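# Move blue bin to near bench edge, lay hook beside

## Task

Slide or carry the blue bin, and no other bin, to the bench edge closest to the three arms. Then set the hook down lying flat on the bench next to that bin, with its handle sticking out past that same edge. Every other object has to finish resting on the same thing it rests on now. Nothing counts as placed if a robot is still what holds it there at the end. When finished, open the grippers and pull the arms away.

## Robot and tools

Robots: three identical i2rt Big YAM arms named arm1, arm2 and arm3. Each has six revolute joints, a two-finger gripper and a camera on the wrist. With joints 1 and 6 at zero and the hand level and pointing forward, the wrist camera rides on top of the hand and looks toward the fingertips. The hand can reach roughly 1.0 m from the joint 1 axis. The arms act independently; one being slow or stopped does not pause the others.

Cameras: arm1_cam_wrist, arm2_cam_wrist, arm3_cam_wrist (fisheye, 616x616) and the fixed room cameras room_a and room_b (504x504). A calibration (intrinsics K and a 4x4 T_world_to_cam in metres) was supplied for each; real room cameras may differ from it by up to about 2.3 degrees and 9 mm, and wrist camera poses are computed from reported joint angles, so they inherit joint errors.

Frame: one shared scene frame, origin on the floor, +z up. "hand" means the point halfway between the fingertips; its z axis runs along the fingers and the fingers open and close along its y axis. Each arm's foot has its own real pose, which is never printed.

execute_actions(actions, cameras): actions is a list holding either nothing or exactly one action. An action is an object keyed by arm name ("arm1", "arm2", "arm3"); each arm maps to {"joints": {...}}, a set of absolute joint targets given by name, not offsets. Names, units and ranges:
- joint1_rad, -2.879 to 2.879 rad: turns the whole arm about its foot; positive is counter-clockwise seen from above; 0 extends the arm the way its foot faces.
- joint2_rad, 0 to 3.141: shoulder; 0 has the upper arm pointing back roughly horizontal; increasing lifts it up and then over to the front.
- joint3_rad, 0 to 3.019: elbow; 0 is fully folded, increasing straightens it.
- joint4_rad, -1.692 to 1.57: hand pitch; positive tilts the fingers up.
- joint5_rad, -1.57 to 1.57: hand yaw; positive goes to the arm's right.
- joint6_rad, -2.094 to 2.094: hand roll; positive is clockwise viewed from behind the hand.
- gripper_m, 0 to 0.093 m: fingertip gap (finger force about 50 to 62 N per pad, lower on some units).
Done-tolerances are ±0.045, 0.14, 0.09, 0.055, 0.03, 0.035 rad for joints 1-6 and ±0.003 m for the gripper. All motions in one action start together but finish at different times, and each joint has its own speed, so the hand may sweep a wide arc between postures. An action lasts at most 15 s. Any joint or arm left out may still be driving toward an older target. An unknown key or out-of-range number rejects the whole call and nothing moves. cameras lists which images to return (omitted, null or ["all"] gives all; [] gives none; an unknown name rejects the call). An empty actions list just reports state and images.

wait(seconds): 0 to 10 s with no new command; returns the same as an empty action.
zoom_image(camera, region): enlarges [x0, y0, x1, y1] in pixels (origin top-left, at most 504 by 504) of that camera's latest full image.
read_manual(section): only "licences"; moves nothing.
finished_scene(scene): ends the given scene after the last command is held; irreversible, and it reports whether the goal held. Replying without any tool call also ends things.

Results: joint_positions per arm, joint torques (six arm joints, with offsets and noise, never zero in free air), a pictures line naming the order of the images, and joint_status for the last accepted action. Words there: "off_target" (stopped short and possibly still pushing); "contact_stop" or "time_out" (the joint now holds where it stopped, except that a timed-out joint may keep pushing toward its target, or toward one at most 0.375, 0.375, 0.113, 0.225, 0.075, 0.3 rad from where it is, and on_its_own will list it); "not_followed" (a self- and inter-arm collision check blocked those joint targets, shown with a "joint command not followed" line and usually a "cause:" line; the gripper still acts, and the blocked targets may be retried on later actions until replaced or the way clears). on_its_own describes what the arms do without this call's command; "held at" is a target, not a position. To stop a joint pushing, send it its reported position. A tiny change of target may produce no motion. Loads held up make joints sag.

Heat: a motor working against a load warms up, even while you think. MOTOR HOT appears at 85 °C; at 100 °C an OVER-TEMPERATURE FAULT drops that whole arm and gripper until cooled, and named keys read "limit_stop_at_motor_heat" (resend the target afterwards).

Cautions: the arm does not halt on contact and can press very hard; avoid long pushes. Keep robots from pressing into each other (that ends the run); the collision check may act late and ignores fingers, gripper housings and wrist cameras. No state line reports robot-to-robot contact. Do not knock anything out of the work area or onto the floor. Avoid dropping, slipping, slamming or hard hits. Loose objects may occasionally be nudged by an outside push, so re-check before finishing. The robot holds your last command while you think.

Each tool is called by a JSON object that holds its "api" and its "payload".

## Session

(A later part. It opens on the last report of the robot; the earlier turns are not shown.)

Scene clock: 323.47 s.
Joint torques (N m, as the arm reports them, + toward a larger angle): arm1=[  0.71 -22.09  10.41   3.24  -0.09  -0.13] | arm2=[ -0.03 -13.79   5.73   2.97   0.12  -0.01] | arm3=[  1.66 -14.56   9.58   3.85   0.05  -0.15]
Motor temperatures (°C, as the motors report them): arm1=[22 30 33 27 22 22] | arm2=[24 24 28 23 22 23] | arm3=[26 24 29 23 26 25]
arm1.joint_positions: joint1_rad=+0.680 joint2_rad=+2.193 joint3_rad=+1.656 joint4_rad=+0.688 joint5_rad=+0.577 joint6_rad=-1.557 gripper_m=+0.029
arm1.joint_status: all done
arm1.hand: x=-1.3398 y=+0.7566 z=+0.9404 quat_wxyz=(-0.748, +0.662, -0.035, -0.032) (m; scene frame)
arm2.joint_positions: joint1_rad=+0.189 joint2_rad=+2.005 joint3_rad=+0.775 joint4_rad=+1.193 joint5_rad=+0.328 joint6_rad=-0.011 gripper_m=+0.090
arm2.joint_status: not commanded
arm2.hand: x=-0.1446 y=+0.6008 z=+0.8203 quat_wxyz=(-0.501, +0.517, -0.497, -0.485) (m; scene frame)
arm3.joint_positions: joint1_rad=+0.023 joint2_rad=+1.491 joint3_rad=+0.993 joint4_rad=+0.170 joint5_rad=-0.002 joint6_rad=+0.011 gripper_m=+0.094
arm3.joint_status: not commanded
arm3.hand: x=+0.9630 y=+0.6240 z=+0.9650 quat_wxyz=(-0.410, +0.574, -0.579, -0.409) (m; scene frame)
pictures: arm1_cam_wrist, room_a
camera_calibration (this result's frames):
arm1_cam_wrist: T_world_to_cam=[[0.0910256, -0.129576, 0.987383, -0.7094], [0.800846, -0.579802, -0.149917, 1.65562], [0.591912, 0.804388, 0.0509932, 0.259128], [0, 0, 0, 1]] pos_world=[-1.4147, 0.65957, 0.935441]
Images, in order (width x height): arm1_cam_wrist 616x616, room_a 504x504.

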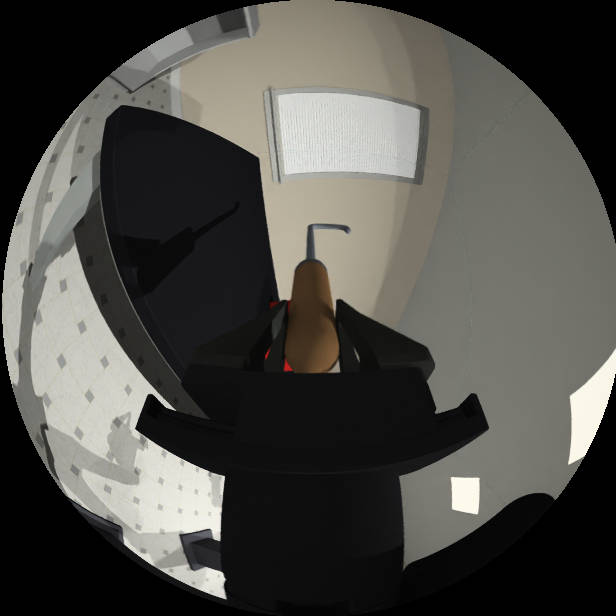

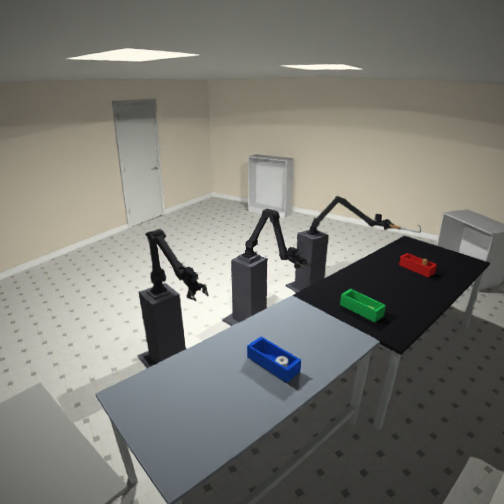

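{"api": "execute_actions", "payload": {"actions": [{"arm1": {"joints": {"joint1_rad": -0.587, "joint2_rad": 2.30, "joint3_rad": 2.0, "joint4_rad": 0.55, "joint5_rad": -0.70}}}], "cameras": ["arm1_cam_wrist", "arm2_cam_wrist", "room_a"]}}

Scene clock: 332.67 s.
Joint torques (N m, as the arm reports them, + toward a larger angle): arm1=[ -1.56 -25.79  12.75   3.22  -0.02  -0.53] | arm2=[  0.25 -13.55   5.94   3.02   0.13   0.04] | arm3=[  1.95 -14.65   9.61   3.78   0.05  -0.15]
Motor temperatures (°C, as the motors report them): arm1=[22 31 33 27 22 22] | arm2=[24 25 28 23 22 23] | arm3=[26 24 29 23 26 25]
arm1.joint_positions: joint1_rad=-0.576 joint2_rad=+2.347 joint3_rad=+1.937 joint4_rad=+0.514 joint5_rad=-0.701 joint6_rad=-1.517 gripper_m=+0.029
arm1.joint_status: all done
arm1.hand: x=-0.4863 y=+0.7577 z=+0.9288 quat_wxyz=(-0.734, +0.680, +0.012, -0.001) (m; scene frame)
arm2.joint_positions: joint1_rad=+0.189 joint2_rad=+2.005 joint3_rad=+0.775 joint4_rad=+1.193 joint5_rad=+0.328 joint6_rad=-0.011 gripper_m=+0.090
arm2.joint_status: not commanded
arm2.hand: x=-0.1446 y=+0.6008 z=+0.8203 quat_wxyz=(-0.501, +0.517, -0.497, -0.485) (m; scene frame)
arm3.joint_positions: joint1_rad=+0.023 joint2_rad=+1.491 joint3_rad=+0.993 joint4_rad=+0.170 joint5_rad=-0.002 joint6_rad=+0.011 gripper_m=+0.094
arm3.joint_status: not commanded
arm3.hand: x=+0.9630 y=+0.6240 z=+0.9650 quat_wxyz=(-0.410, +0.574, -0.579, -0.409) (m; scene frame)
pictures: arm1_cam_wrist, arm2_cam_wrist, room_a
camera_calibration (this result's frames):
arm1_cam_wrist: T_world_to_cam=[[-0.0165726, -0.0834011, 0.996378, -0.871148], [0.821474, -0.569232, -0.0339837, 0.865369], [0.570005, 0.817936, 0.0779455, -0.29225], [0, 0, 0, 1]] pos_world=[-0.558732, 0.658983, 0.920181]
arm2_cam_wrist: T_world_to_cam=[[0.999188, 0.0134187, 0.0379789, 0.110752], [0.0383437, -0.605675, -0.794788, 1.02779], [0.0123379, 0.795599, -0.605698, 0.149774], [0, 0, 0, 1]] pos_world=[-0.151919, 0.501858, 0.903384]
Images, in order (width x height): arm1_cam_wrist 616x616, arm2_cam_wrist 616x616, room_a 504x504.

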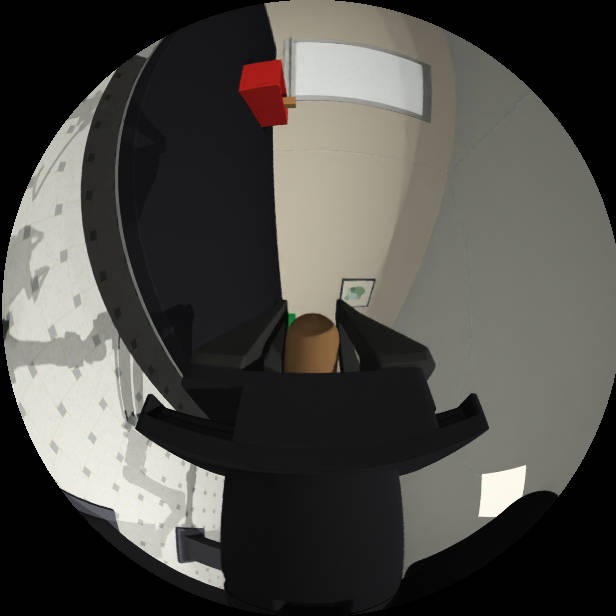

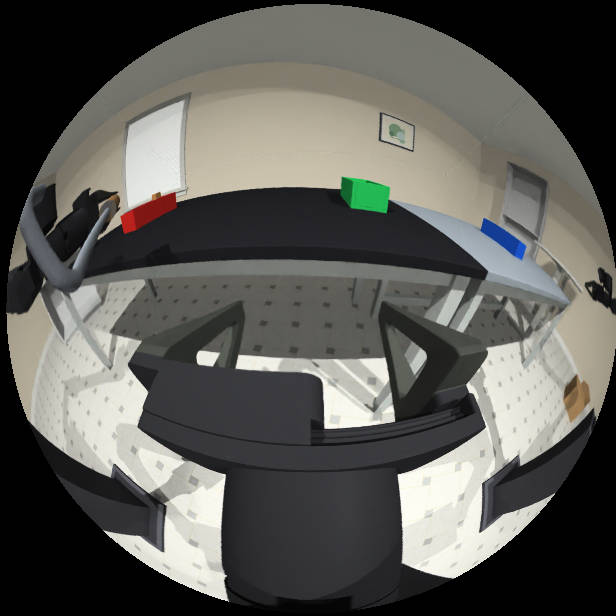

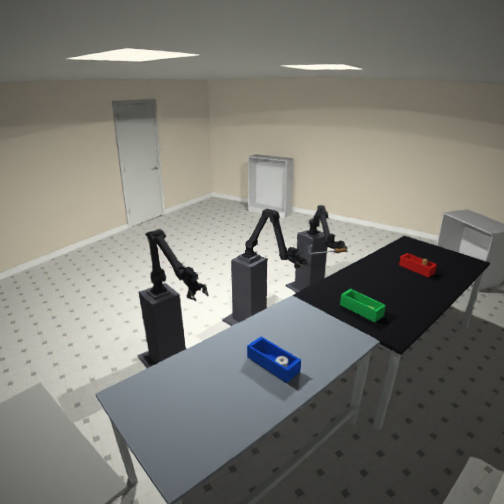

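{"api": "execute_actions", "payload": {"actions": [{"arm1": {"joints": {"joint2_rad": 2.08, "joint4_rad": -0.29, "joint6_rad": -1.873}}, "arm2": {"joints": {"joint1_rad": -0.15}}}], "cameras": ["arm1_cam_wrist", "arm2_cam_wrist", "room_a"]}}

Scene clock: 366.63 s.
Joint torques (N m, as the arm reports them, + toward a larger angle): arm1=[ -1.22 -23.28  11.8    2.41  -0.59  -0.43] | arm2=[ -0.29 -12.96   5.79   2.96  -0.04   0.  ] | arm3=[  1.76 -14.51   9.64   3.79   0.05  -0.15]
Motor temperatures (°C, as the motors report them): arm1=[22 32 36 27 22 22] | arm2=[24 25 28 23 22 23] | arm3=[26 24 29 23 26 25]
arm1.joint_positions: joint1_rad=-0.578 joint2_rad=+2.116 joint3_rad=+1.958 joint4_rad=-0.306 joint5_rad=-0.694 joint6_rad=-1.831 gripper_m=+0.029
arm1.joint_status: joint6_rad time_out (moved -0.314 of -0.356); the others done
arm1.on_its_own: joint6_rad reads -1.831 and still pushes toward -1.873 since a time_out
arm1.hand: x=-0.5176 y=+0.7158 z=+0.9731 quat_wxyz=(-0.570, +0.821, +0.006, -0.032) (m; scene frame)
arm2.joint_positions: joint1_rad=-0.161 joint2_rad=+2.005 joint3_rad=+0.775 joint4_rad=+1.193 joint5_rad=+0.331 joint6_rad=-0.010 gripper_m=+0.090
arm2.joint_status: all done
arm2.hand: x=+0.0672 y=+0.6144 z=+0.8231 quat_wxyz=(-0.578, +0.420, -0.580, -0.391) (m; scene frame)
arm3.joint_positions: joint1_rad=+0.023 joint2_rad=+1.491 joint3_rad=+0.993 joint4_rad=+0.170 joint5_rad=-0.002 joint6_rad=+0.011 gripper_m=+0.094
arm3.joint_status: not commanded
arm3.hand: x=+0.9630 y=+0.6240 z=+0.9650 quat_wxyz=(-0.410, +0.574, -0.579, -0.409) (m; scene frame)
pictures: arm1_cam_wrist, arm2_cam_wrist, room_a
camera_calibration (this result's frames):
arm1_cam_wrist: T_world_to_cam=[[0.023844, 0.342856, 0.939085, -1.14781], [0.8434, -0.511246, 0.165239, 0.644685], [0.536757, 0.788085, -0.301355, 0.129678], [0, 0, 0, 1]] pos_world=[-0.585964, 0.620928, 1.01044]
arm2_cam_wrist: T_world_to_cam=[[0.942474, -0.332549, 0.0339774, 0.118483], [-0.175038, -0.577543, -0.797374, 1.02923], [0.284789, 0.745557, -0.602528, 0.14787], [0, 0, 0, 1]] pos_world=[0.0263752, 0.523581, 0.905752]
Images, in order (width x height): arm1_cam_wrist 616x616, arm2_cam_wrist 616x616, room_a 504x504.

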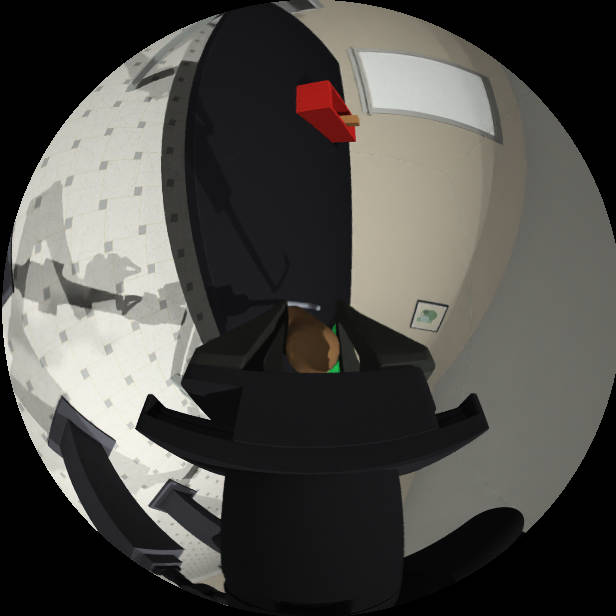

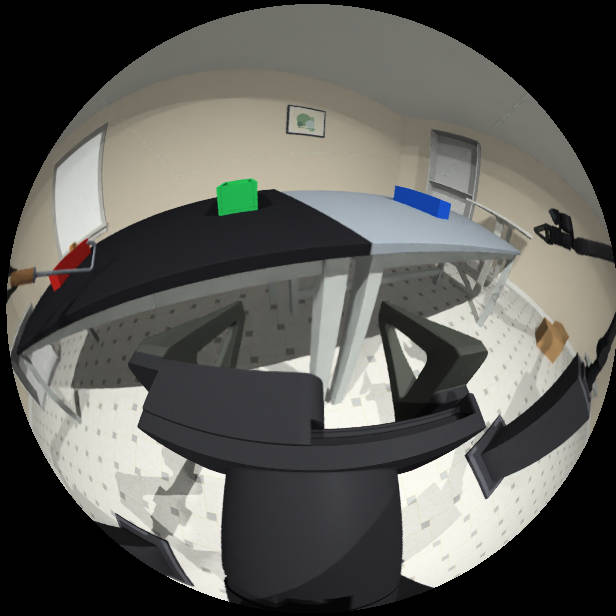

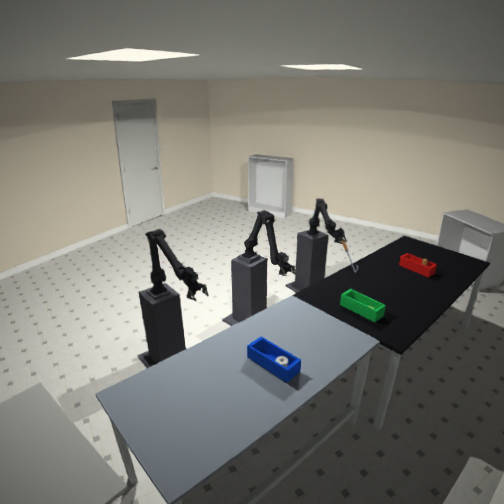

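{"api": "execute_actions", "payload": {"actions": [{"arm1": {"joints": {"joint6_rad": -2.08}}}], "cameras": ["arm1_cam_wrist", "arm2_cam_wrist", "room_a"]}}

Scene clock: 372.87 s.
Joint torques (N m, as the arm reports them, + toward a larger angle): arm1=[ -0.79 -22.91  11.83   2.36  -0.54  -0.42] | arm2=[  0.12 -14.13   6.02   3.17   0.02   0.01] | arm3=[  1.6  -14.49   9.59   3.82   0.04  -0.16]
Motor temperatures (°C, as the motors report them): arm1=[22 32 36 27 22 22] | arm2=[24 25 28 23 22 23] | arm3=[26 24 29 23 26 25]
arm1.joint_positions: joint1_rad=-0.578 joint2_rad=+2.116 joint3_rad=+1.958 joint4_rad=-0.306 joint5_rad=-0.694 joint6_rad=-2.037 gripper_m=+0.029
arm1.joint_status: joint6_rad time_out (moved -0.207 of -0.249)
arm1.on_its_own: joint6_rad reads -2.037 and still pushes toward -2.080 since a time_out
arm1.hand: x=-0.5176 y=+0.7158 z=+0.9731 quat_wxyz=(-0.571, +0.816, +0.091, +0.027) (m; scene frame)
arm2.joint_positions: joint1_rad=-0.161 joint2_rad=+2.005 joint3_rad=+0.775 joint4_rad=+1.193 joint5_rad=+0.331 joint6_rad=-0.010 gripper_m=+0.090
arm2.joint_status: not commanded
arm2.hand: x=+0.0672 y=+0.6144 z=+0.8231 quat_wxyz=(-0.578, +0.420, -0.580, -0.391) (m; scene frame)
arm3.joint_positions: joint1_rad=+0.023 joint2_rad=+1.491 joint3_rad=+0.993 joint4_rad=+0.170 joint5_rad=-0.002 joint6_rad=+0.011 gripper_m=+0.094
arm3.joint_status: not commanded
arm3.hand: x=+0.9630 y=+0.6240 z=+0.9650 quat_wxyz=(-0.410, +0.574, -0.579, -0.409) (m; scene frame)
pictures: arm1_cam_wrist, arm2_cam_wrist, room_a
camera_calibration (this result's frames):
arm1_cam_wrist: T_world_to_cam=[[-0.181146, 0.325696, 0.927959, -1.2308], [0.830969, -0.453979, 0.32155, 0.445145], [0.526001, 0.829352, -0.188407, -0.0153433], [0, 0, 0, 1]] pos_world=[-0.584786, 0.615679, 0.996107]
arm2_cam_wrist: T_world_to_cam=[[0.942474, -0.332549, 0.0339774, 0.118483], [-0.175038, -0.577543, -0.797374, 1.02923], [0.284789, 0.745557, -0.602528, 0.14787], [0, 0, 0, 1]] pos_world=[0.0263752, 0.523581, 0.905752]
Images, in order (width x height): arm1_cam_wrist 616x616, arm2_cam_wrist 616x616, room_a 504x504.

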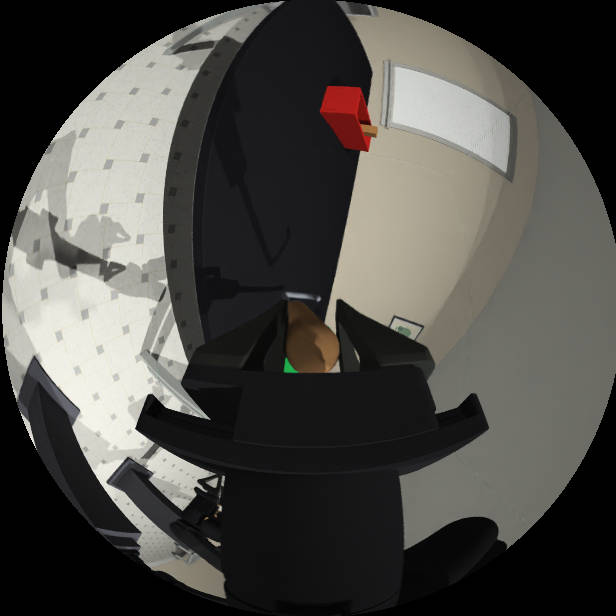

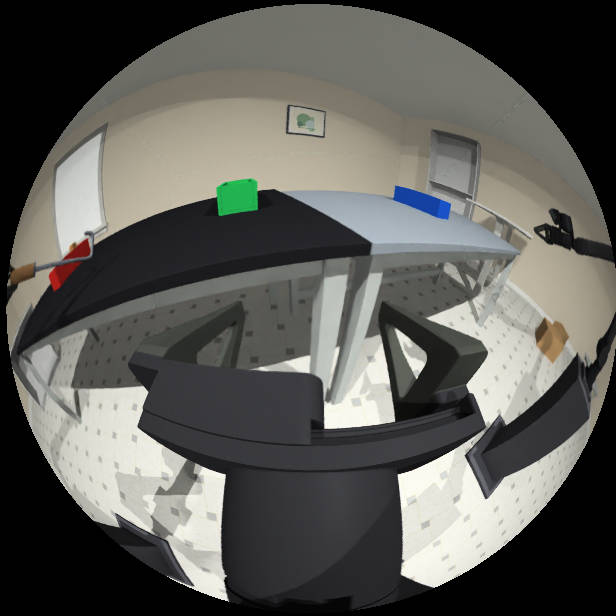

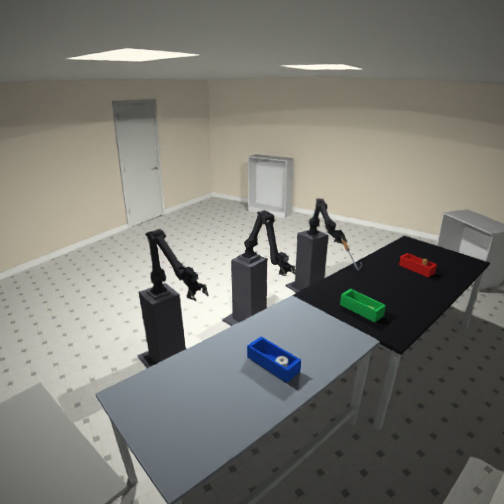

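{"api": "execute_actions", "payload": {"actions": [{"arm1": {"joints": {"joint1_rad": -0.587, "joint2_rad": 2.33, "joint3_rad": 2.04, "joint4_rad": 0.39, "joint5_rad": -0.70, "joint6_rad": 0.0}}}], "cameras": ["arm1_cam_wrist", "arm2_cam_wrist", "room_a"]}}

Scene clock: 389.40 s.
Joint torques (N m, as the arm reports them, + toward a larger angle): arm1=[ -0.61 -22.18  12.23   2.12  -0.35   0.22] | arm2=[  0.74 -14.46   5.98   2.99   0.08   0.03] | arm3=[  1.65 -14.61   9.65   3.82   0.05  -0.15]
Motor temperatures (°C, as the motors report them): arm1=[22 32 36 27 22 22] | arm2=[24 25 28 23 22 23] | arm3=[26 24 29 23 26 25]
arm1.joint_positions: joint1_rad=-0.586 joint2_rad=+2.328 joint3_rad=+1.989 joint4_rad=+0.381 joint5_rad=-0.693 joint6_rad=-0.030 gripper_m=+0.029
arm1.joint_status: all done
arm1.hand: x=-0.4736 y=+0.7582 z=+0.9470 quat_wxyz=(-0.522, +0.507, -0.478, -0.492) (m; scene frame)
arm2.joint_positions: joint1_rad=-0.161 joint2_rad=+2.005 joint3_rad=+0.775 joint4_rad=+1.193 joint5_rad=+0.331 joint6_rad=-0.010 gripper_m=+0.090
arm2.joint_status: not commanded
arm2.hand: x=+0.0672 y=+0.6144 z=+0.8231 quat_wxyz=(-0.578, +0.420, -0.580, -0.391) (m; scene frame)
arm3.joint_positions: joint1_rad=+0.023 joint2_rad=+1.491 joint3_rad=+0.993 joint4_rad=+0.170 joint5_rad=-0.002 joint6_rad=+0.011 gripper_m=+0.094
arm3.joint_status: not commanded
arm3.hand: x=+0.9630 y=+0.6240 z=+0.9650 quat_wxyz=(-0.410, +0.574, -0.579, -0.409) (m; scene frame)
pictures: arm1_cam_wrist, arm2_cam_wrist, room_a
camera_calibration (this result's frames):
arm1_cam_wrist: T_world_to_cam=[[0.998106, -0.00915639, 0.0608402, 0.421189], [0.0451462, -0.562823, -0.825344, 1.23266], [0.0417994, 0.826527, -0.561343, 0.0474064], [0, 0, 0, 1]] pos_world=[-0.478023, 0.658444, 1.01835]
arm2_cam_wrist: T_world_to_cam=[[0.942474, -0.332549, 0.0339774, 0.118483], [-0.175038, -0.577543, -0.797374, 1.02923], [0.284789, 0.745557, -0.602528, 0.14787], [0, 0, 0, 1]] pos_world=[0.0263752, 0.523581, 0.905752]
Images, in order (width x height): arm1_cam_wrist 616x616, arm2_cam_wrist 616x616, room_a 504x504.

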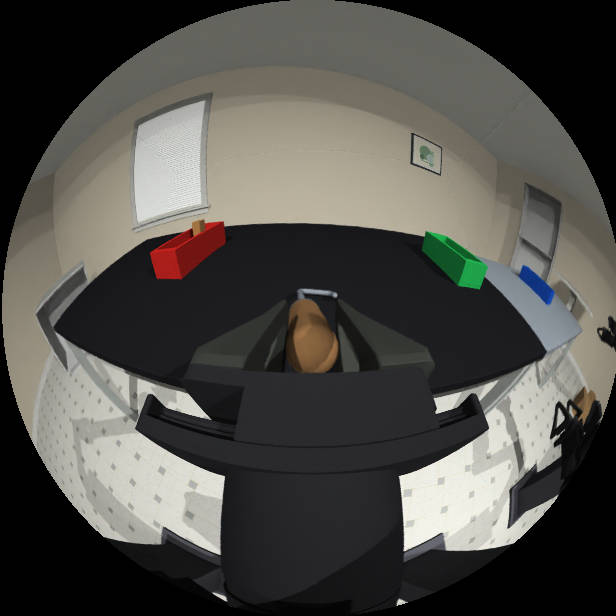

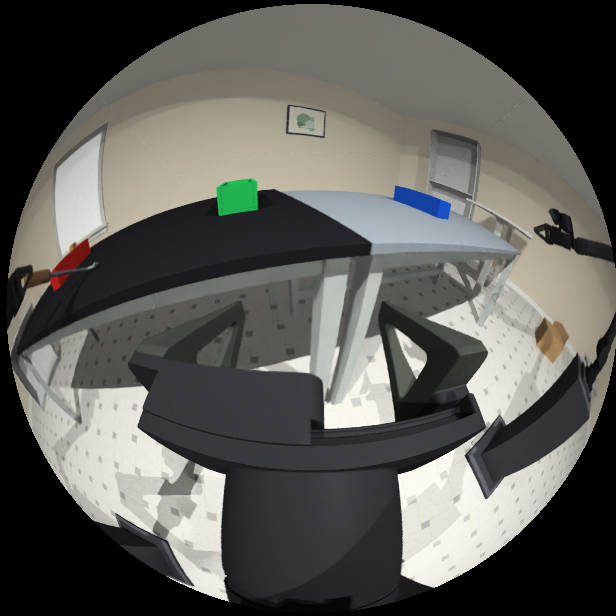

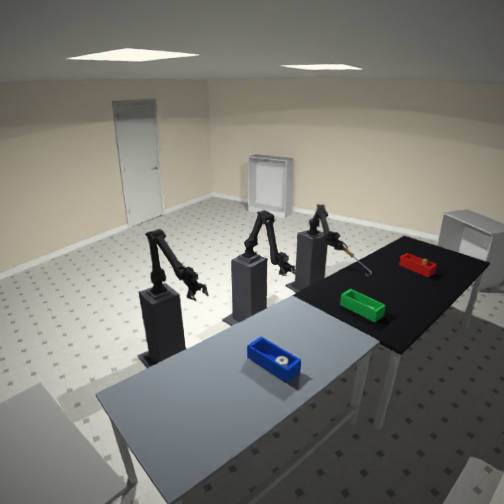

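{"api": "execute_actions", "payload": {"actions": [{"arm1": {"joints": {"joint2_rad": 2.51, "joint4_rad": 0.535}}}], "cameras": ["arm1_cam_wrist", "arm2_cam_wrist"]}}

Scene clock: 396.17 s.
Joint torques (N m, as the arm reports them, + toward a larger angle): arm1=[ -0.37 -23.08  10.31   1.93  -0.09   0.03] | arm2=[  0.68 -14.68   5.86   3.01   0.     0.05] | arm3=[  2.   -14.65   9.6    3.81   0.03  -0.16]
Motor temperatures (°C, as the motors report them): arm1=[22 32 36 27 22 22] | arm2=[24 25 28 23 22 23] | arm3=[26 24 29 23 26 25]
arm1.joint_positions: joint1_rad=-0.587 joint2_rad=+2.511 joint3_rad=+2.007 joint4_rad=+0.531 joint5_rad=-0.699 joint6_rad=-0.013 gripper_m=+0.029
arm1.joint_status: all done
arm1.hand: x=-0.4671 y=+0.7656 z=+0.8262 quat_wxyz=(-0.511, +0.505, -0.487, -0.498) (m; scene frame)
arm2.joint_positions: joint1_rad=-0.161 joint2_rad=+2.005 joint3_rad=+0.775 joint4_rad=+1.193 joint5_rad=+0.331 joint6_rad=-0.010 gripper_m=+0.090
arm2.joint_status: not commanded
arm2.hand: x=+0.0672 y=+0.6144 z=+0.8231 quat_wxyz=(-0.578, +0.420, -0.580, -0.391) (m; scene frame)
arm3.joint_positions: joint1_rad=+0.023 joint2_rad=+1.491 joint3_rad=+0.993 joint4_rad=+0.170 joint5_rad=-0.002 joint6_rad=+0.011 gripper_m=+0.094
arm3.joint_status: not commanded
arm3.hand: x=+0.9630 y=+0.6240 z=+0.9650 quat_wxyz=(-0.410, +0.574, -0.579, -0.409) (m; scene frame)
pictures: arm1_cam_wrist, arm2_cam_wrist
camera_calibration (this result's frames):
arm1_cam_wrist: T_world_to_cam=[[0.999418, -0.00217132, 0.0340383, 0.439516], [0.0266744, -0.572168, -0.819703, 1.13074], [0.0212555, 0.820134, -0.571777, -0.0229127], [0, 0, 0, 1]] pos_world=[-0.468935, 0.66672, 0.89881]
arm2_cam_wrist: T_world_to_cam=[[0.942474, -0.332549, 0.0339774, 0.118483], [-0.175038, -0.577543, -0.797374, 1.02923], [0.284789, 0.745557, -0.602528, 0.14787], [0, 0, 0, 1]] pos_world=[0.0263752, 0.523581, 0.905752]
Images, in order (width x height): arm1_cam_wrist 616x616, arm2_cam_wrist 616x616.

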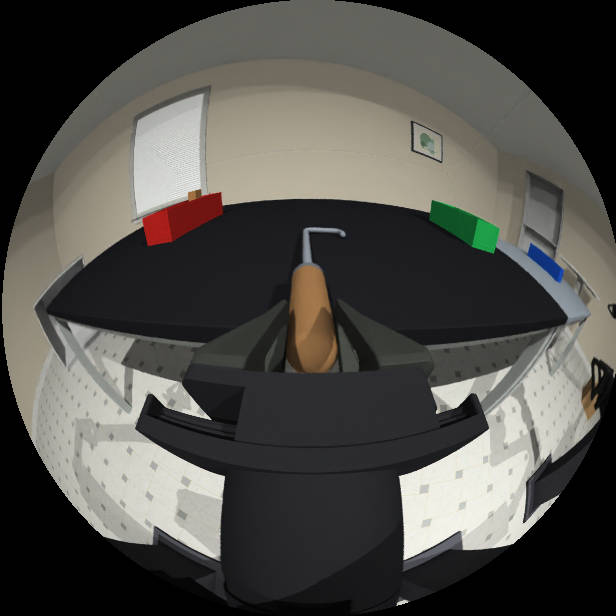

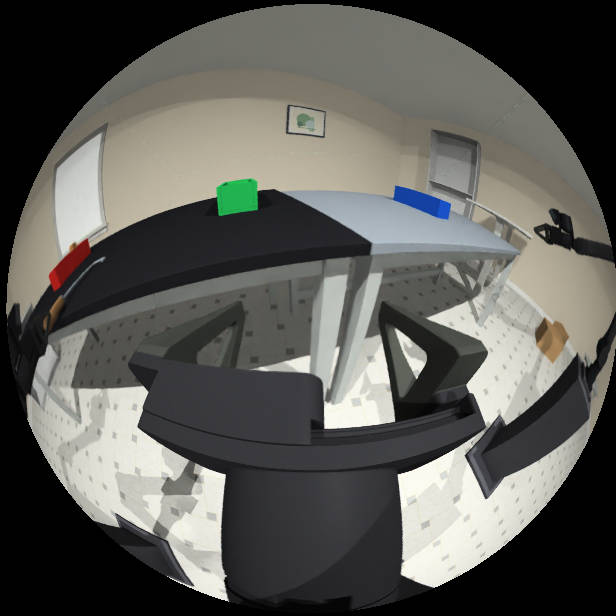

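{"api": "execute_actions", "payload": {"actions": [{"arm1": {"joints": {"joint2_rad": 2.53}}}], "cameras": []}}

{"api": "execute_actions", "payload": {"actions": [{"arm1": {"joints": {"gripper_m": 0.085}}}], "cameras": ["arm1_cam_wrist", "arm2_cam_wrist"]}}

Scene clock: 402.77 s.
Joint torques (N m, as the arm reports them, + toward a larger angle): arm1=[ -0.78 -22.53  10.24   1.96  -0.1    0.05] | arm2=[  0.06 -14.25   5.84   3.08   0.01   0.  ] | arm3=[  1.92 -14.63   9.63   3.8    0.04  -0.17]
Motor temperatures (°C, as the motors report them): arm1=[22 32 36 27 22 22] | arm2=[24 25 28 23 22 23] | arm3=[26 24 29 23 26 25]
arm1.joint_positions: joint1_rad=-0.587 joint2_rad=+2.517 joint3_rad=+2.007 joint4_rad=+0.531 joint5_rad=-0.699 joint6_rad=-0.012 gripper_m=+0.029
arm1.joint_status: all done
arm1.hand: x=-0.4672 y=+0.7655 z=+0.8208 quat_wxyz=(-0.509, +0.505, -0.489, -0.497) (m; scene frame)
arm2.joint_positions: joint1_rad=-0.161 joint2_rad=+2.005 joint3_rad=+0.775 joint4_rad=+1.193 joint5_rad=+0.331 joint6_rad=-0.010 gripper_m=+0.090
arm2.joint_status: not commanded
arm2.hand: x=+0.0672 y=+0.6144 z=+0.8231 quat_wxyz=(-0.578, +0.420, -0.580, -0.391) (m; scene frame)
arm3.joint_positions: joint1_rad=+0.023 joint2_rad=+1.491 joint3_rad=+0.993 joint4_rad=+0.170 joint5_rad=-0.002 joint6_rad=+0.011 gripper_m=+0.094
arm3.joint_status: not commanded
arm3.hand: x=+0.9630 y=+0.6240 z=+0.9650 quat_wxyz=(-0.410, +0.574, -0.579, -0.409) (m; scene frame)
pictures: none
No camera images: the call's "cameras" was empty. Leave "cameras" out to get every camera's image.

Scene clock: 403.47 s.
Joint torques (N m, as the arm reports them, + toward a larger angle): arm1=[ -1.1  -22.58  10.28   1.95  -0.09  -0.01] | arm2=[  0.9  -13.46   6.09   3.14   0.03   0.04] | arm3=[  1.87 -14.56   9.61   3.77   0.05  -0.16]
Motor temperatures (°C, as the motors report them): arm1=[22 32 36 27 22 22] | arm2=[24 25 28 23 22 23] | arm3=[26 24 29 23 26 25]
arm1.joint_positions: joint1_rad=-0.587 joint2_rad=+2.517 joint3_rad=+2.007 joint4_rad=+0.531 joint5_rad=-0.699 joint6_rad=-0.009 gripper_m=+0.085
arm1.joint_status: all done
arm1.hand: x=-0.4672 y=+0.7655 z=+0.8208 quat_wxyz=(-0.508, +0.504, -0.490, -0.498) (m; scene frame)
arm2.joint_positions: joint1_rad=-0.161 joint2_rad=+2.005 joint3_rad=+0.775 joint4_rad=+1.193 joint5_rad=+0.331 joint6_rad=-0.010 gripper_m=+0.090
arm2.joint_status: not commanded
arm2.hand: x=+0.0672 y=+0.6144 z=+0.8231 quat_wxyz=(-0.578, +0.420, -0.580, -0.391) (m; scene frame)
arm3.joint_positions: joint1_rad=+0.023 joint2_rad=+1.491 joint3_rad=+0.993 joint4_rad=+0.170 joint5_rad=-0.002 joint6_rad=+0.011 gripper_m=+0.094
arm3.joint_status: not commanded
arm3.hand: x=+0.9630 y=+0.6240 z=+0.9650 quat_wxyz=(-0.410, +0.574, -0.579, -0.409) (m; scene frame)
pictures: arm1_cam_wrist, arm2_cam_wrist
camera_calibration (this result's frames):
arm1_cam_wrist: T_world_to_cam=[[0.999641, -0.00200152, 0.0267137, 0.445729], [0.0206842, -0.576022, -0.817173, 1.12434], [0.0170233, 0.817432, -0.575773, -0.0225639], [0, 0, 0, 1]] pos_world=[-0.468441, 0.66698, 0.89388]
arm2_cam_wrist: T_world_to_cam=[[0.942474, -0.332549, 0.0339774, 0.118483], [-0.175038, -0.577543, -0.797374, 1.02923], [0.284789, 0.745557, -0.602528, 0.14787], [0, 0, 0, 1]] pos_world=[0.0263752, 0.523581, 0.905752]
Images, in order (width x height): arm1_cam_wrist 616x616, arm2_cam_wrist 616x616.

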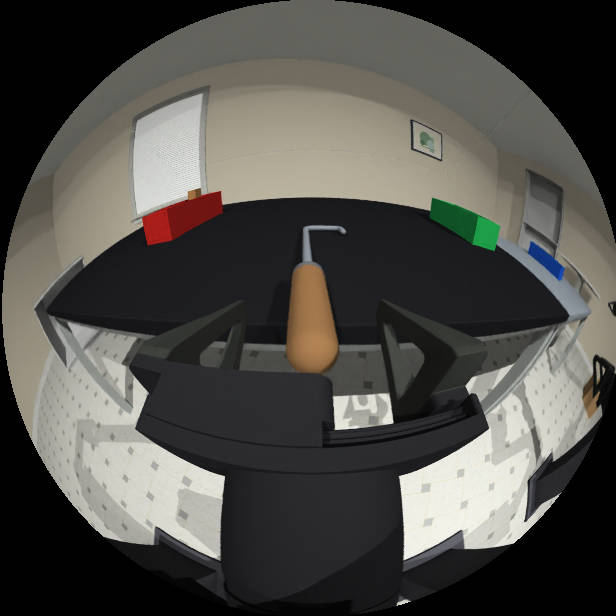

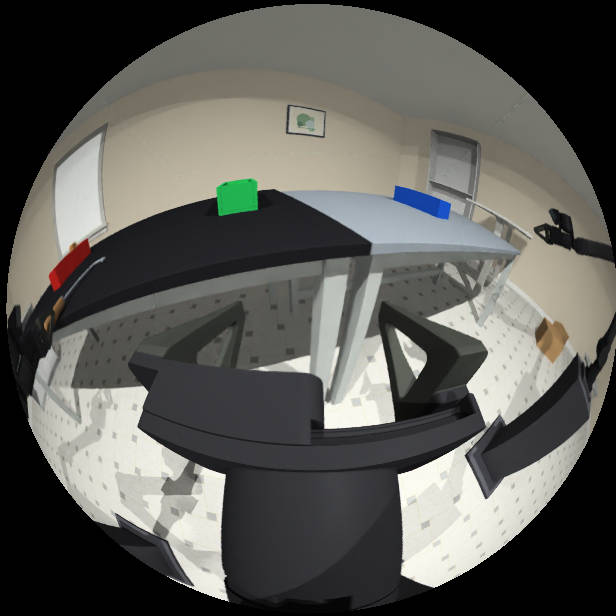

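{"api": "execute_actions", "payload": {"actions": [{"arm1": {"joints": {"joint2_rad": 2.35}}}], "cameras": []}}

{"api": "execute_actions", "payload": {"actions": [{"arm1": {"joints": {"joint1_rad": 0.3, "joint2_rad": 1.2, "joint3_rad": 1.0, "joint4_rad": 0.0, "joint5_rad": 0.0}}}], "cameras": ["room_a"]}}

Scene clock: 408.80 s.
Joint torques (N m, as the arm reports them, + toward a larger angle): arm1=[ -0.44 -21.46  10.14   1.82   0.01   0.03] | arm2=[  0.09 -13.55   6.     3.19   0.     0.03] | arm3=[  1.97 -14.53   9.65   3.8    0.06  -0.14]
Motor temperatures (°C, as the motors report them): arm1=[22 32 35 27 22 22] | arm2=[24 25 28 23 22 23] | arm3=[26 24 29 23 26 25]
arm1.joint_positions: joint1_rad=-0.587 joint2_rad=+2.332 joint3_rad=+2.018 joint4_rad=+0.531 joint5_rad=-0.699 joint6_rad=-0.009 gripper_m=+0.085
arm1.joint_status: all done
arm1.hand: x=-0.4746 y=+0.7576 z=+0.9898 quat_wxyz=(-0.574, +0.495, -0.418, -0.501) (m; scene frame)
arm2.joint_positions: joint1_rad=-0.161 joint2_rad=+2.005 joint3_rad=+0.775 joint4_rad=+1.193 joint5_rad=+0.331 joint6_rad=-0.010 gripper_m=+0.090
arm2.joint_status: not commanded
arm2.hand: x=+0.0672 y=+0.6144 z=+0.8231 quat_wxyz=(-0.578, +0.420, -0.580, -0.391) (m; scene frame)
arm3.joint_positions: joint1_rad=+0.023 joint2_rad=+1.491 joint3_rad=+0.993 joint4_rad=+0.170 joint5_rad=-0.002 joint6_rad=+0.011 gripper_m=+0.094
arm3.joint_status: not commanded
arm3.hand: x=+0.9630 y=+0.6240 z=+0.9650 quat_wxyz=(-0.410, +0.574, -0.579, -0.409) (m; scene frame)
pictures: none
No camera images: the call's "cameras" was empty. Leave "cameras" out to get every camera's image.

Scene clock: 410.43 s.
Joint torques (N m, as the arm reports them, + toward a larger angle): arm1=[-0.49 -7.29  8.61  1.53  0.07 -0.04] | arm2=[  1.37 -13.27   5.85   3.13   0.01  -0.02] | arm3=[  1.83 -14.76   9.65   3.81   0.05  -0.17]
Motor temperatures (°C, as the motors report them): arm1=[22 32 35 27 22 22] | arm2=[24 25 28 23 22 23] | arm3=[26 24 29 23 26 25]
arm1.joint_positions: joint1_rad=+0.303 joint2_rad=+1.189 joint3_rad=+1.007 joint4_rad=+0.011 joint5_rad=-0.003 joint6_rad=-0.005 gripper_m=+0.085
arm1.joint_status: all done
arm1.hand: x=-1.0726 y=+0.5497 z=+1.1021 quat_wxyz=(-0.409, +0.594, -0.484, -0.496) (m; scene frame)
arm2.joint_positions: joint1_rad=-0.161 joint2_rad=+2.005 joint3_rad=+0.775 joint4_rad=+1.193 joint5_rad=+0.331 joint6_rad=-0.010 gripper_m=+0.090
arm2.joint_status: not commanded
arm2.hand: x=+0.0672 y=+0.6144 z=+0.8231 quat_wxyz=(-0.578, +0.420, -0.580, -0.391) (m; scene frame)
arm3.joint_positions: joint1_rad=+0.023 joint2_rad=+1.491 joint3_rad=+0.993 joint4_rad=+0.170 joint5_rad=-0.002 joint6_rad=+0.011 gripper_m=+0.094
arm3.joint_status: not commanded
arm3.hand: x=+0.9630 y=+0.6240 z=+0.9650 quat_wxyz=(-0.410, +0.574, -0.579, -0.409) (m; scene frame)
pictures: room_a
Images, in order (width x height): room_a 504x504.

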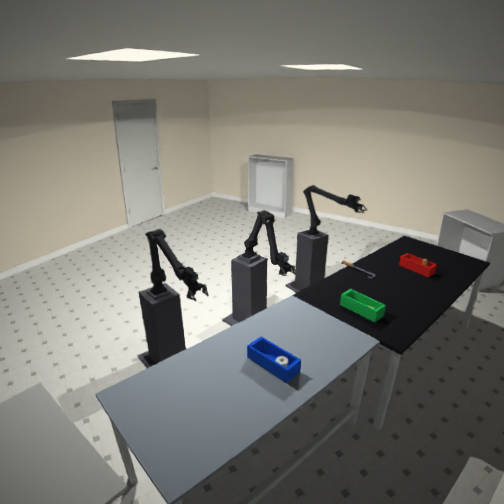

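{"api": "execute_actions", "payload": {"actions": [{"arm2": {"joints": {"joint1_rad": 0.673, "joint2_rad": 2.303, "joint3_rad": 1.44, "joint4_rad": 0.89, "joint5_rad": 0.816, "joint6_rad": 0.0, "gripper_m": 0.09}}}], "cameras": ["arm2_cam_wrist"]}}

Scene clock: 438.67 s.
Joint torques (N m, as the arm reports them, + toward a larger angle): arm1=[-0.39 -7.26  8.62  1.4   0.09 -0.04] | arm2=[ -0.44 -20.59   8.62   1.77   0.12  -0.01] | arm3=[  1.94 -14.52   9.57   3.82   0.06  -0.15]
Motor temperatures (°C, as the motors report them): arm1=[22 30 34 27 22 22] | arm2=[24 25 28 23 22 23] | arm3=[26 24 30 23 26 25]
arm1.joint_positions: joint1_rad=+0.303 joint2_rad=+1.189 joint3_rad=+1.007 joint4_rad=+0.011 joint5_rad=-0.003 joint6_rad=-0.005 gripper_m=+0.085
arm1.joint_status: not commanded
arm1.hand: x=-1.0726 y=+0.5497 z=+1.1021 quat_wxyz=(-0.409, +0.594, -0.484, -0.496) (m; scene frame)
arm2.joint_positions: joint1_rad=+0.674 joint2_rad=+2.310 joint3_rad=+1.423 joint4_rad=+0.897 joint5_rad=+0.814 joint6_rad=-0.009 gripper_m=+0.090
arm2.joint_status: all done
arm2.hand: x=-0.4684 y=+0.6206 z=+0.8096 quat_wxyz=(-0.506, +0.501, -0.493, -0.500) (m; scene frame)
arm3.joint_positions: joint1_rad=+0.023 joint2_rad=+1.491 joint3_rad=+0.993 joint4_rad=+0.170 joint5_rad=-0.002 joint6_rad=+0.011 gripper_m=+0.094
arm3.joint_status: not commanded
arm3.hand: x=+0.9630 y=+0.6240 z=+0.9650 quat_wxyz=(-0.410, +0.574, -0.579, -0.409) (m; scene frame)
pictures: arm2_cam_wrist
camera_calibration (this result's frames):
arm2_cam_wrist: T_world_to_cam=[[0.999774, 0.0124188, 0.0172544, 0.452081], [0.0212568, -0.572505, -0.819625, 1.03516], [-0.000300509, 0.819807, -0.57264, 0.0837947], [0, 0, 0, 1]] pos_world=[-0.473958, 0.518323, 0.888625]
Images, in order (width x height): arm2_cam_wrist 616x616.

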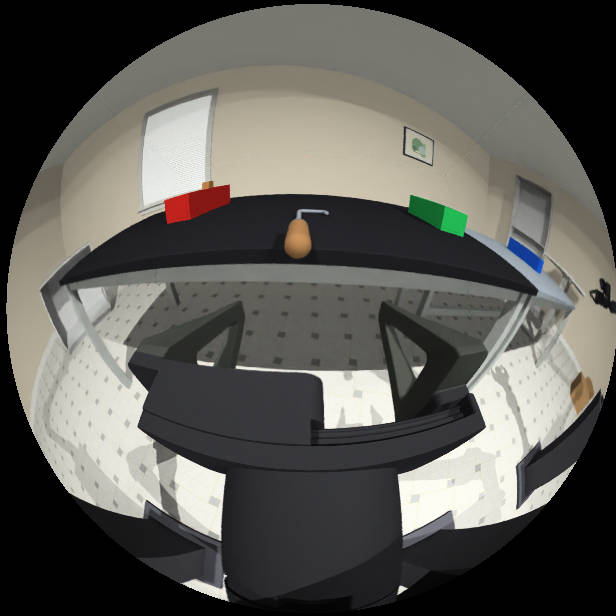

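{"api": "zoom_image", "payload": {"camera": "arm2_cam_wrist", "region": [190, 170, 430, 330]}}

Region (190, 170, 430, 330) of arm2_cam_wrist's 616x616 image, scaled by 2.100, with more detail than that image has.

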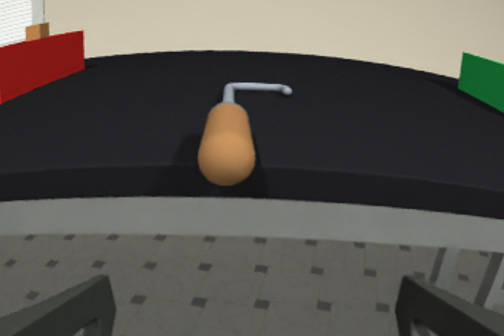

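{"api": "execute_actions", "payload": {"actions": [{"arm2": {"joints": {"joint1_rad": 0.568, "joint2_rad": 2.452, "joint3_rad": 1.81, "joint4_rad": 0.665, "joint5_rad": 0.66}}}], "cameras": ["arm2_cam_wrist"]}}

{"api": "zoom_image", "payload": {"camera": "arm2_cam_wrist", "region": [190, 200, 430, 360]}}

Scene clock: 457.33 s.
Joint torques (N m, as the arm reports them, + toward a larger angle): arm1=[-0.4  -6.92  8.54  1.49  0.08 -0.04] | arm2=[  1.28 -24.3   11.61   1.53  -0.03   0.04] | arm3=[  1.83 -14.5    9.61   3.86   0.05  -0.15]
Motor temperatures (°C, as the motors report them): arm1=[22 29 34 27 22 22] | arm2=[24 26 29 23 22 23] | arm3=[26 24 30 23 26 25]
arm1.joint_positions: joint1_rad=+0.303 joint2_rad=+1.189 joint3_rad=+1.007 joint4_rad=+0.011 joint5_rad=-0.003 joint6_rad=-0.005 gripper_m=+0.085
arm1.joint_status: not commanded
arm1.hand: x=-1.0726 y=+0.5497 z=+1.1021 quat_wxyz=(-0.409, +0.594, -0.484, -0.496) (m; scene frame)
arm2.joint_positions: joint1_rad=+0.559 joint2_rad=+2.467 joint3_rad=+1.778 joint4_rad=+0.675 joint5_rad=+0.662 joint6_rad=-0.008 gripper_m=+0.090
arm2.joint_status: all done
arm2.hand: x=-0.4770 y=+0.7372 z=+0.8076 quat_wxyz=(-0.496, +0.519, -0.484, -0.501) (m; scene frame)
arm3.joint_positions: joint1_rad=+0.023 joint2_rad=+1.491 joint3_rad=+0.993 joint4_rad=+0.170 joint5_rad=-0.002 joint6_rad=+0.011 gripper_m=+0.094
arm3.joint_status: not commanded
arm3.hand: x=+0.9630 y=+0.6240 z=+0.9650 quat_wxyz=(-0.410, +0.574, -0.579, -0.409) (m; scene frame)
pictures: arm2_cam_wrist
camera_calibration (this result's frames):
arm2_cam_wrist: T_world_to_cam=[[0.998238, 0.0491687, 0.0332248, 0.418495], [0.0557773, -0.586301, -0.808171, 1.11785], [-0.020257, 0.8086, -0.588011, -0.00174323], [0, 0, 0, 1]] pos_world=[-0.480143, 0.636232, 0.888488]
Images, in order (width x height): arm2_cam_wrist 616x616.

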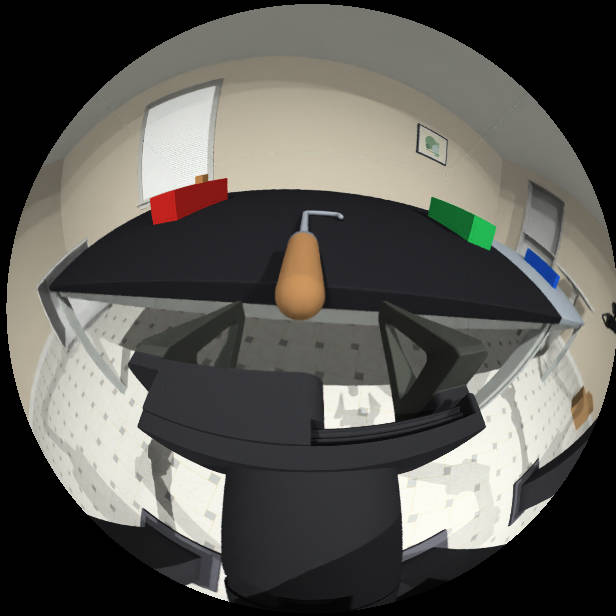

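Region (190, 200, 430, 360) of arm2_cam_wrist's 616x616 image, scaled by 2.100, with more detail than that image has.

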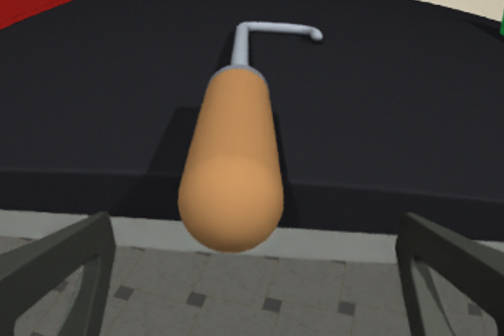

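{"api": "execute_actions", "payload": {"actions": []}}

Scene clock: 480.97 s.
Joint torques (N m, as the arm reports them, + toward a larger angle): arm1=[-0.5  -7.19  8.66  1.46  0.05 -0.02] | arm2=[  0.05 -22.71  11.02   1.73  -0.06   0.03] | arm3=[  1.85 -14.62   9.68   3.81   0.04  -0.16]
Motor temperatures (°C, as the motors report them): arm1=[22 29 34 27 22 22] | arm2=[24 27 30 23 22 23] | arm3=[26 24 30 23 26 25]
arm1.joint_positions: joint1_rad=+0.303 joint2_rad=+1.189 joint3_rad=+1.007 joint4_rad=+0.011 joint5_rad=-0.003 joint6_rad=-0.005 gripper_m=+0.085
arm1.joint_status: not commanded
arm1.hand: x=-1.0726 y=+0.5497 z=+1.1021 quat_wxyz=(-0.409, +0.594, -0.484, -0.496) (m; scene frame)
arm2.joint_positions: joint1_rad=+0.559 joint2_rad=+2.467 joint3_rad=+1.778 joint4_rad=+0.675 joint5_rad=+0.662 joint6_rad=-0.008 gripper_m=+0.090
arm2.joint_status: all done
arm2.hand: x=-0.4770 y=+0.7372 z=+0.8076 quat_wxyz=(-0.496, +0.519, -0.484, -0.501) (m; scene frame)
arm3.joint_positions: joint1_rad=+0.023 joint2_rad=+1.491 joint3_rad=+0.993 joint4_rad=+0.170 joint5_rad=-0.002 joint6_rad=+0.011 gripper_m=+0.094
arm3.joint_status: not commanded
arm3.hand: x=+0.9630 y=+0.6240 z=+0.9650 quat_wxyz=(-0.410, +0.574, -0.579, -0.409) (m; scene frame)
pictures: arm1_cam_wrist, arm2_cam_wrist, arm3_cam_wrist, room_a, room_b
camera_calibration (this result's frames):
arm1_cam_wrist: T_world_to_cam=[[0.981473, 0.19139, 0.00898358, 0.936791], [0.143594, -0.703706, -0.69583, 1.31071], [-0.126853, 0.684228, -0.71815, 0.401903], [0, 0, 0, 1]] pos_world=[-1.05666, 0.468067, 1.19224]
arm2_cam_wrist: T_world_to_cam=[[0.998238, 0.0491687, 0.0332248, 0.418495], [0.0557773, -0.586301, -0.808171, 1.11785], [-0.020257, 0.8086, -0.588011, -0.00174323], [0, 0, 0, 1]] pos_world=[-0.480143, 0.636232, 0.888488]
arm3_cam_wrist: T_world_to_cam=[[0.999838, 0.0124769, 0.0129922, -0.984871], [0.0176956, -0.815159, -0.578967, 1.05429], [0.00336702, 0.579103, -0.815247, 0.546932], [0, 0, 0, 1]] pos_world=[0.964213, 0.554971, 1.06908]
Images, in order (width x height): arm1_cam_wrist 616x616, arm2_cam_wrist 616x616, arm3_cam_wrist 616x616, room_a 504x504, room_b 504x504.

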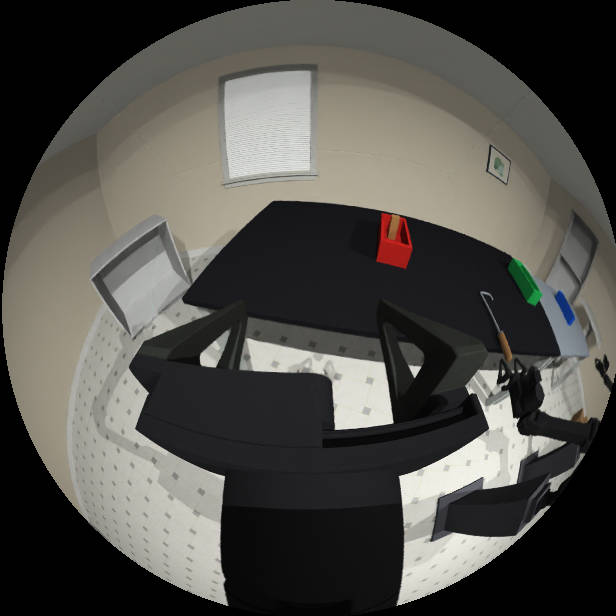

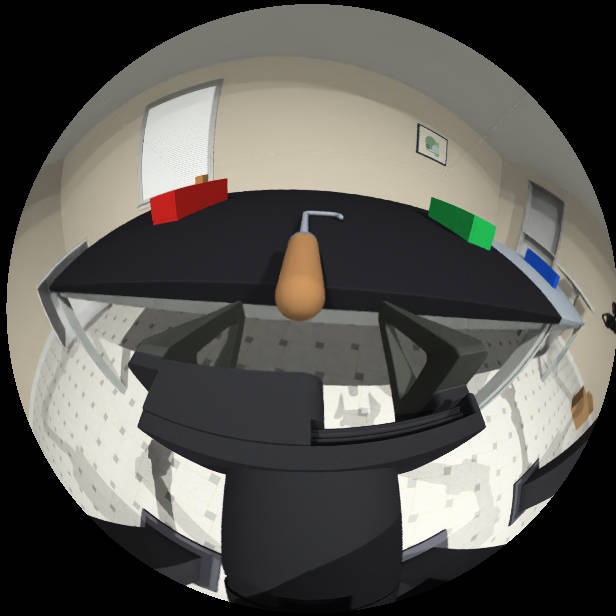

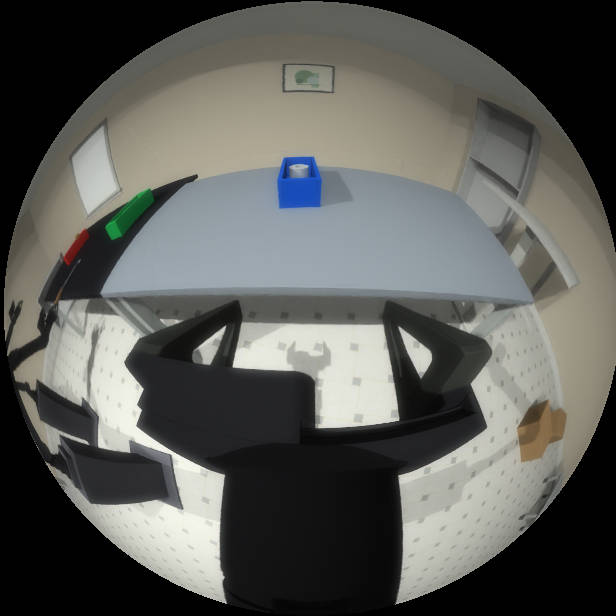

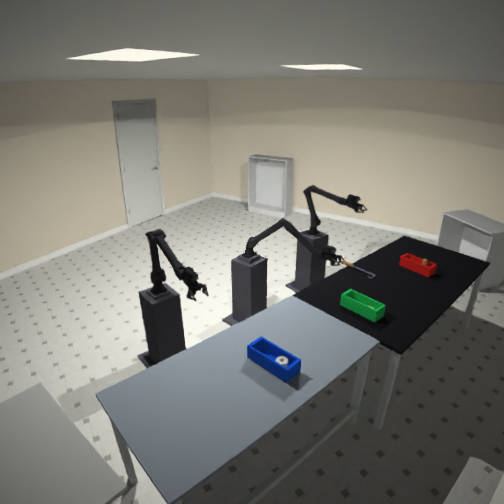

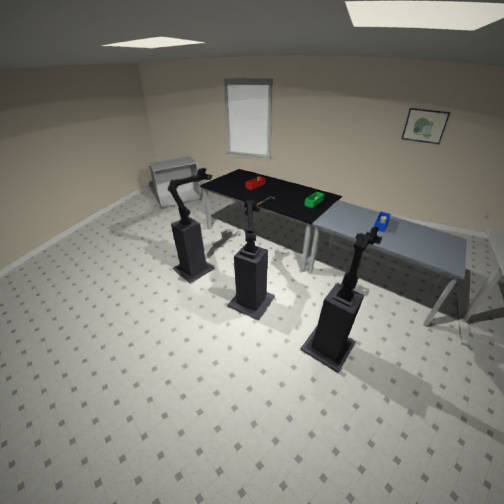

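{"api": "execute_actions", "payload": {"actions": [{"arm2": {"joints": {"joint1_rad": 0.543, "joint2_rad": 2.508, "joint3_rad": 1.922, "joint4_rad": 0.605, "joint5_rad": 0.646, "joint6_rad": 0.0, "gripper_m": 0.09}}}], "cameras": ["arm2_cam_wrist", "room_a"]}}

Scene clock: 500.80 s.
Joint torques (N m, as the arm reports them, + toward a larger angle): arm1=[-0.21 -6.97  8.58  1.48  0.1  -0.05] | arm2=[ -1.26 -22.13  12.8    1.39   0.02   0.  ] | arm3=[  1.9  -14.57   9.59   3.85   0.05  -0.17]
Motor temperatures (°C, as the motors report them): arm1=[22 29 34 27 22 22] | arm2=[24 28 31 23 22 23] | arm3=[26 24 30 23 26 25]
arm1.joint_positions: joint1_rad=+0.303 joint2_rad=+1.189 joint3_rad=+1.007 joint4_rad=+0.011 joint5_rad=-0.003 joint6_rad=-0.005 gripper_m=+0.085
arm1.joint_status: not commanded
arm1.hand: x=-1.0726 y=+0.5497 z=+1.1021 quat_wxyz=(-0.409, +0.594, -0.484, -0.496) (m; scene frame)
arm2.joint_positions: joint1_rad=+0.554 joint2_rad=+2.498 joint3_rad=+1.880 joint4_rad=+0.618 joint5_rad=+0.649 joint6_rad=-0.008 gripper_m=+0.090
arm2.joint_status: all done
arm2.hand: x=-0.4901 y=+0.7563 z=+0.8217 quat_wxyz=(-0.494, +0.516, -0.481, -0.508) (m; scene frame)
arm3.joint_positions: joint1_rad=+0.023 joint2_rad=+1.491 joint3_rad=+0.993 joint4_rad=+0.170 joint5_rad=-0.002 joint6_rad=+0.011 gripper_m=+0.094
arm3.joint_status: not commanded
arm3.hand: x=+0.9630 y=+0.6240 z=+0.9650 quat_wxyz=(-0.410, +0.574, -0.579, -0.409) (m; scene frame)
pictures: arm2_cam_wrist, room_a
camera_calibration (this result's frames):
arm2_cam_wrist: T_world_to_cam=[[0.998034, 0.0577979, 0.0242322, 0.430929], [0.0531919, -0.576717, -0.81521, 1.1385], [-0.0331423, 0.814897, -0.578658, -0.0279212], [0, 0, 0, 1]] pos_world=[-0.491567, 0.654438, 0.901517]
Images, in order (width x height): arm2_cam_wrist 616x616, room_a 504x504.

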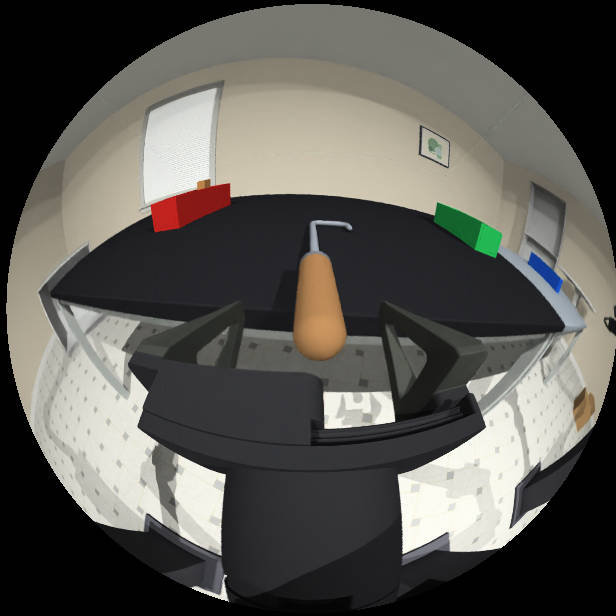

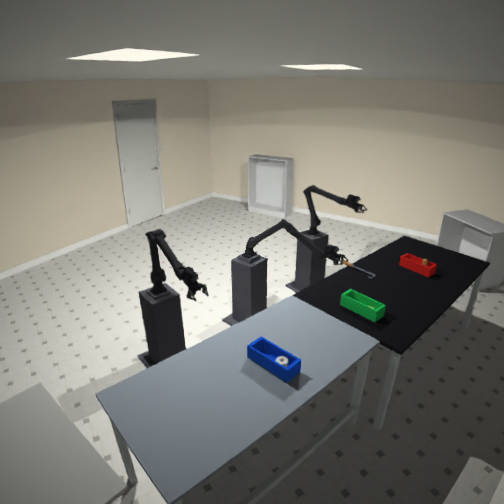

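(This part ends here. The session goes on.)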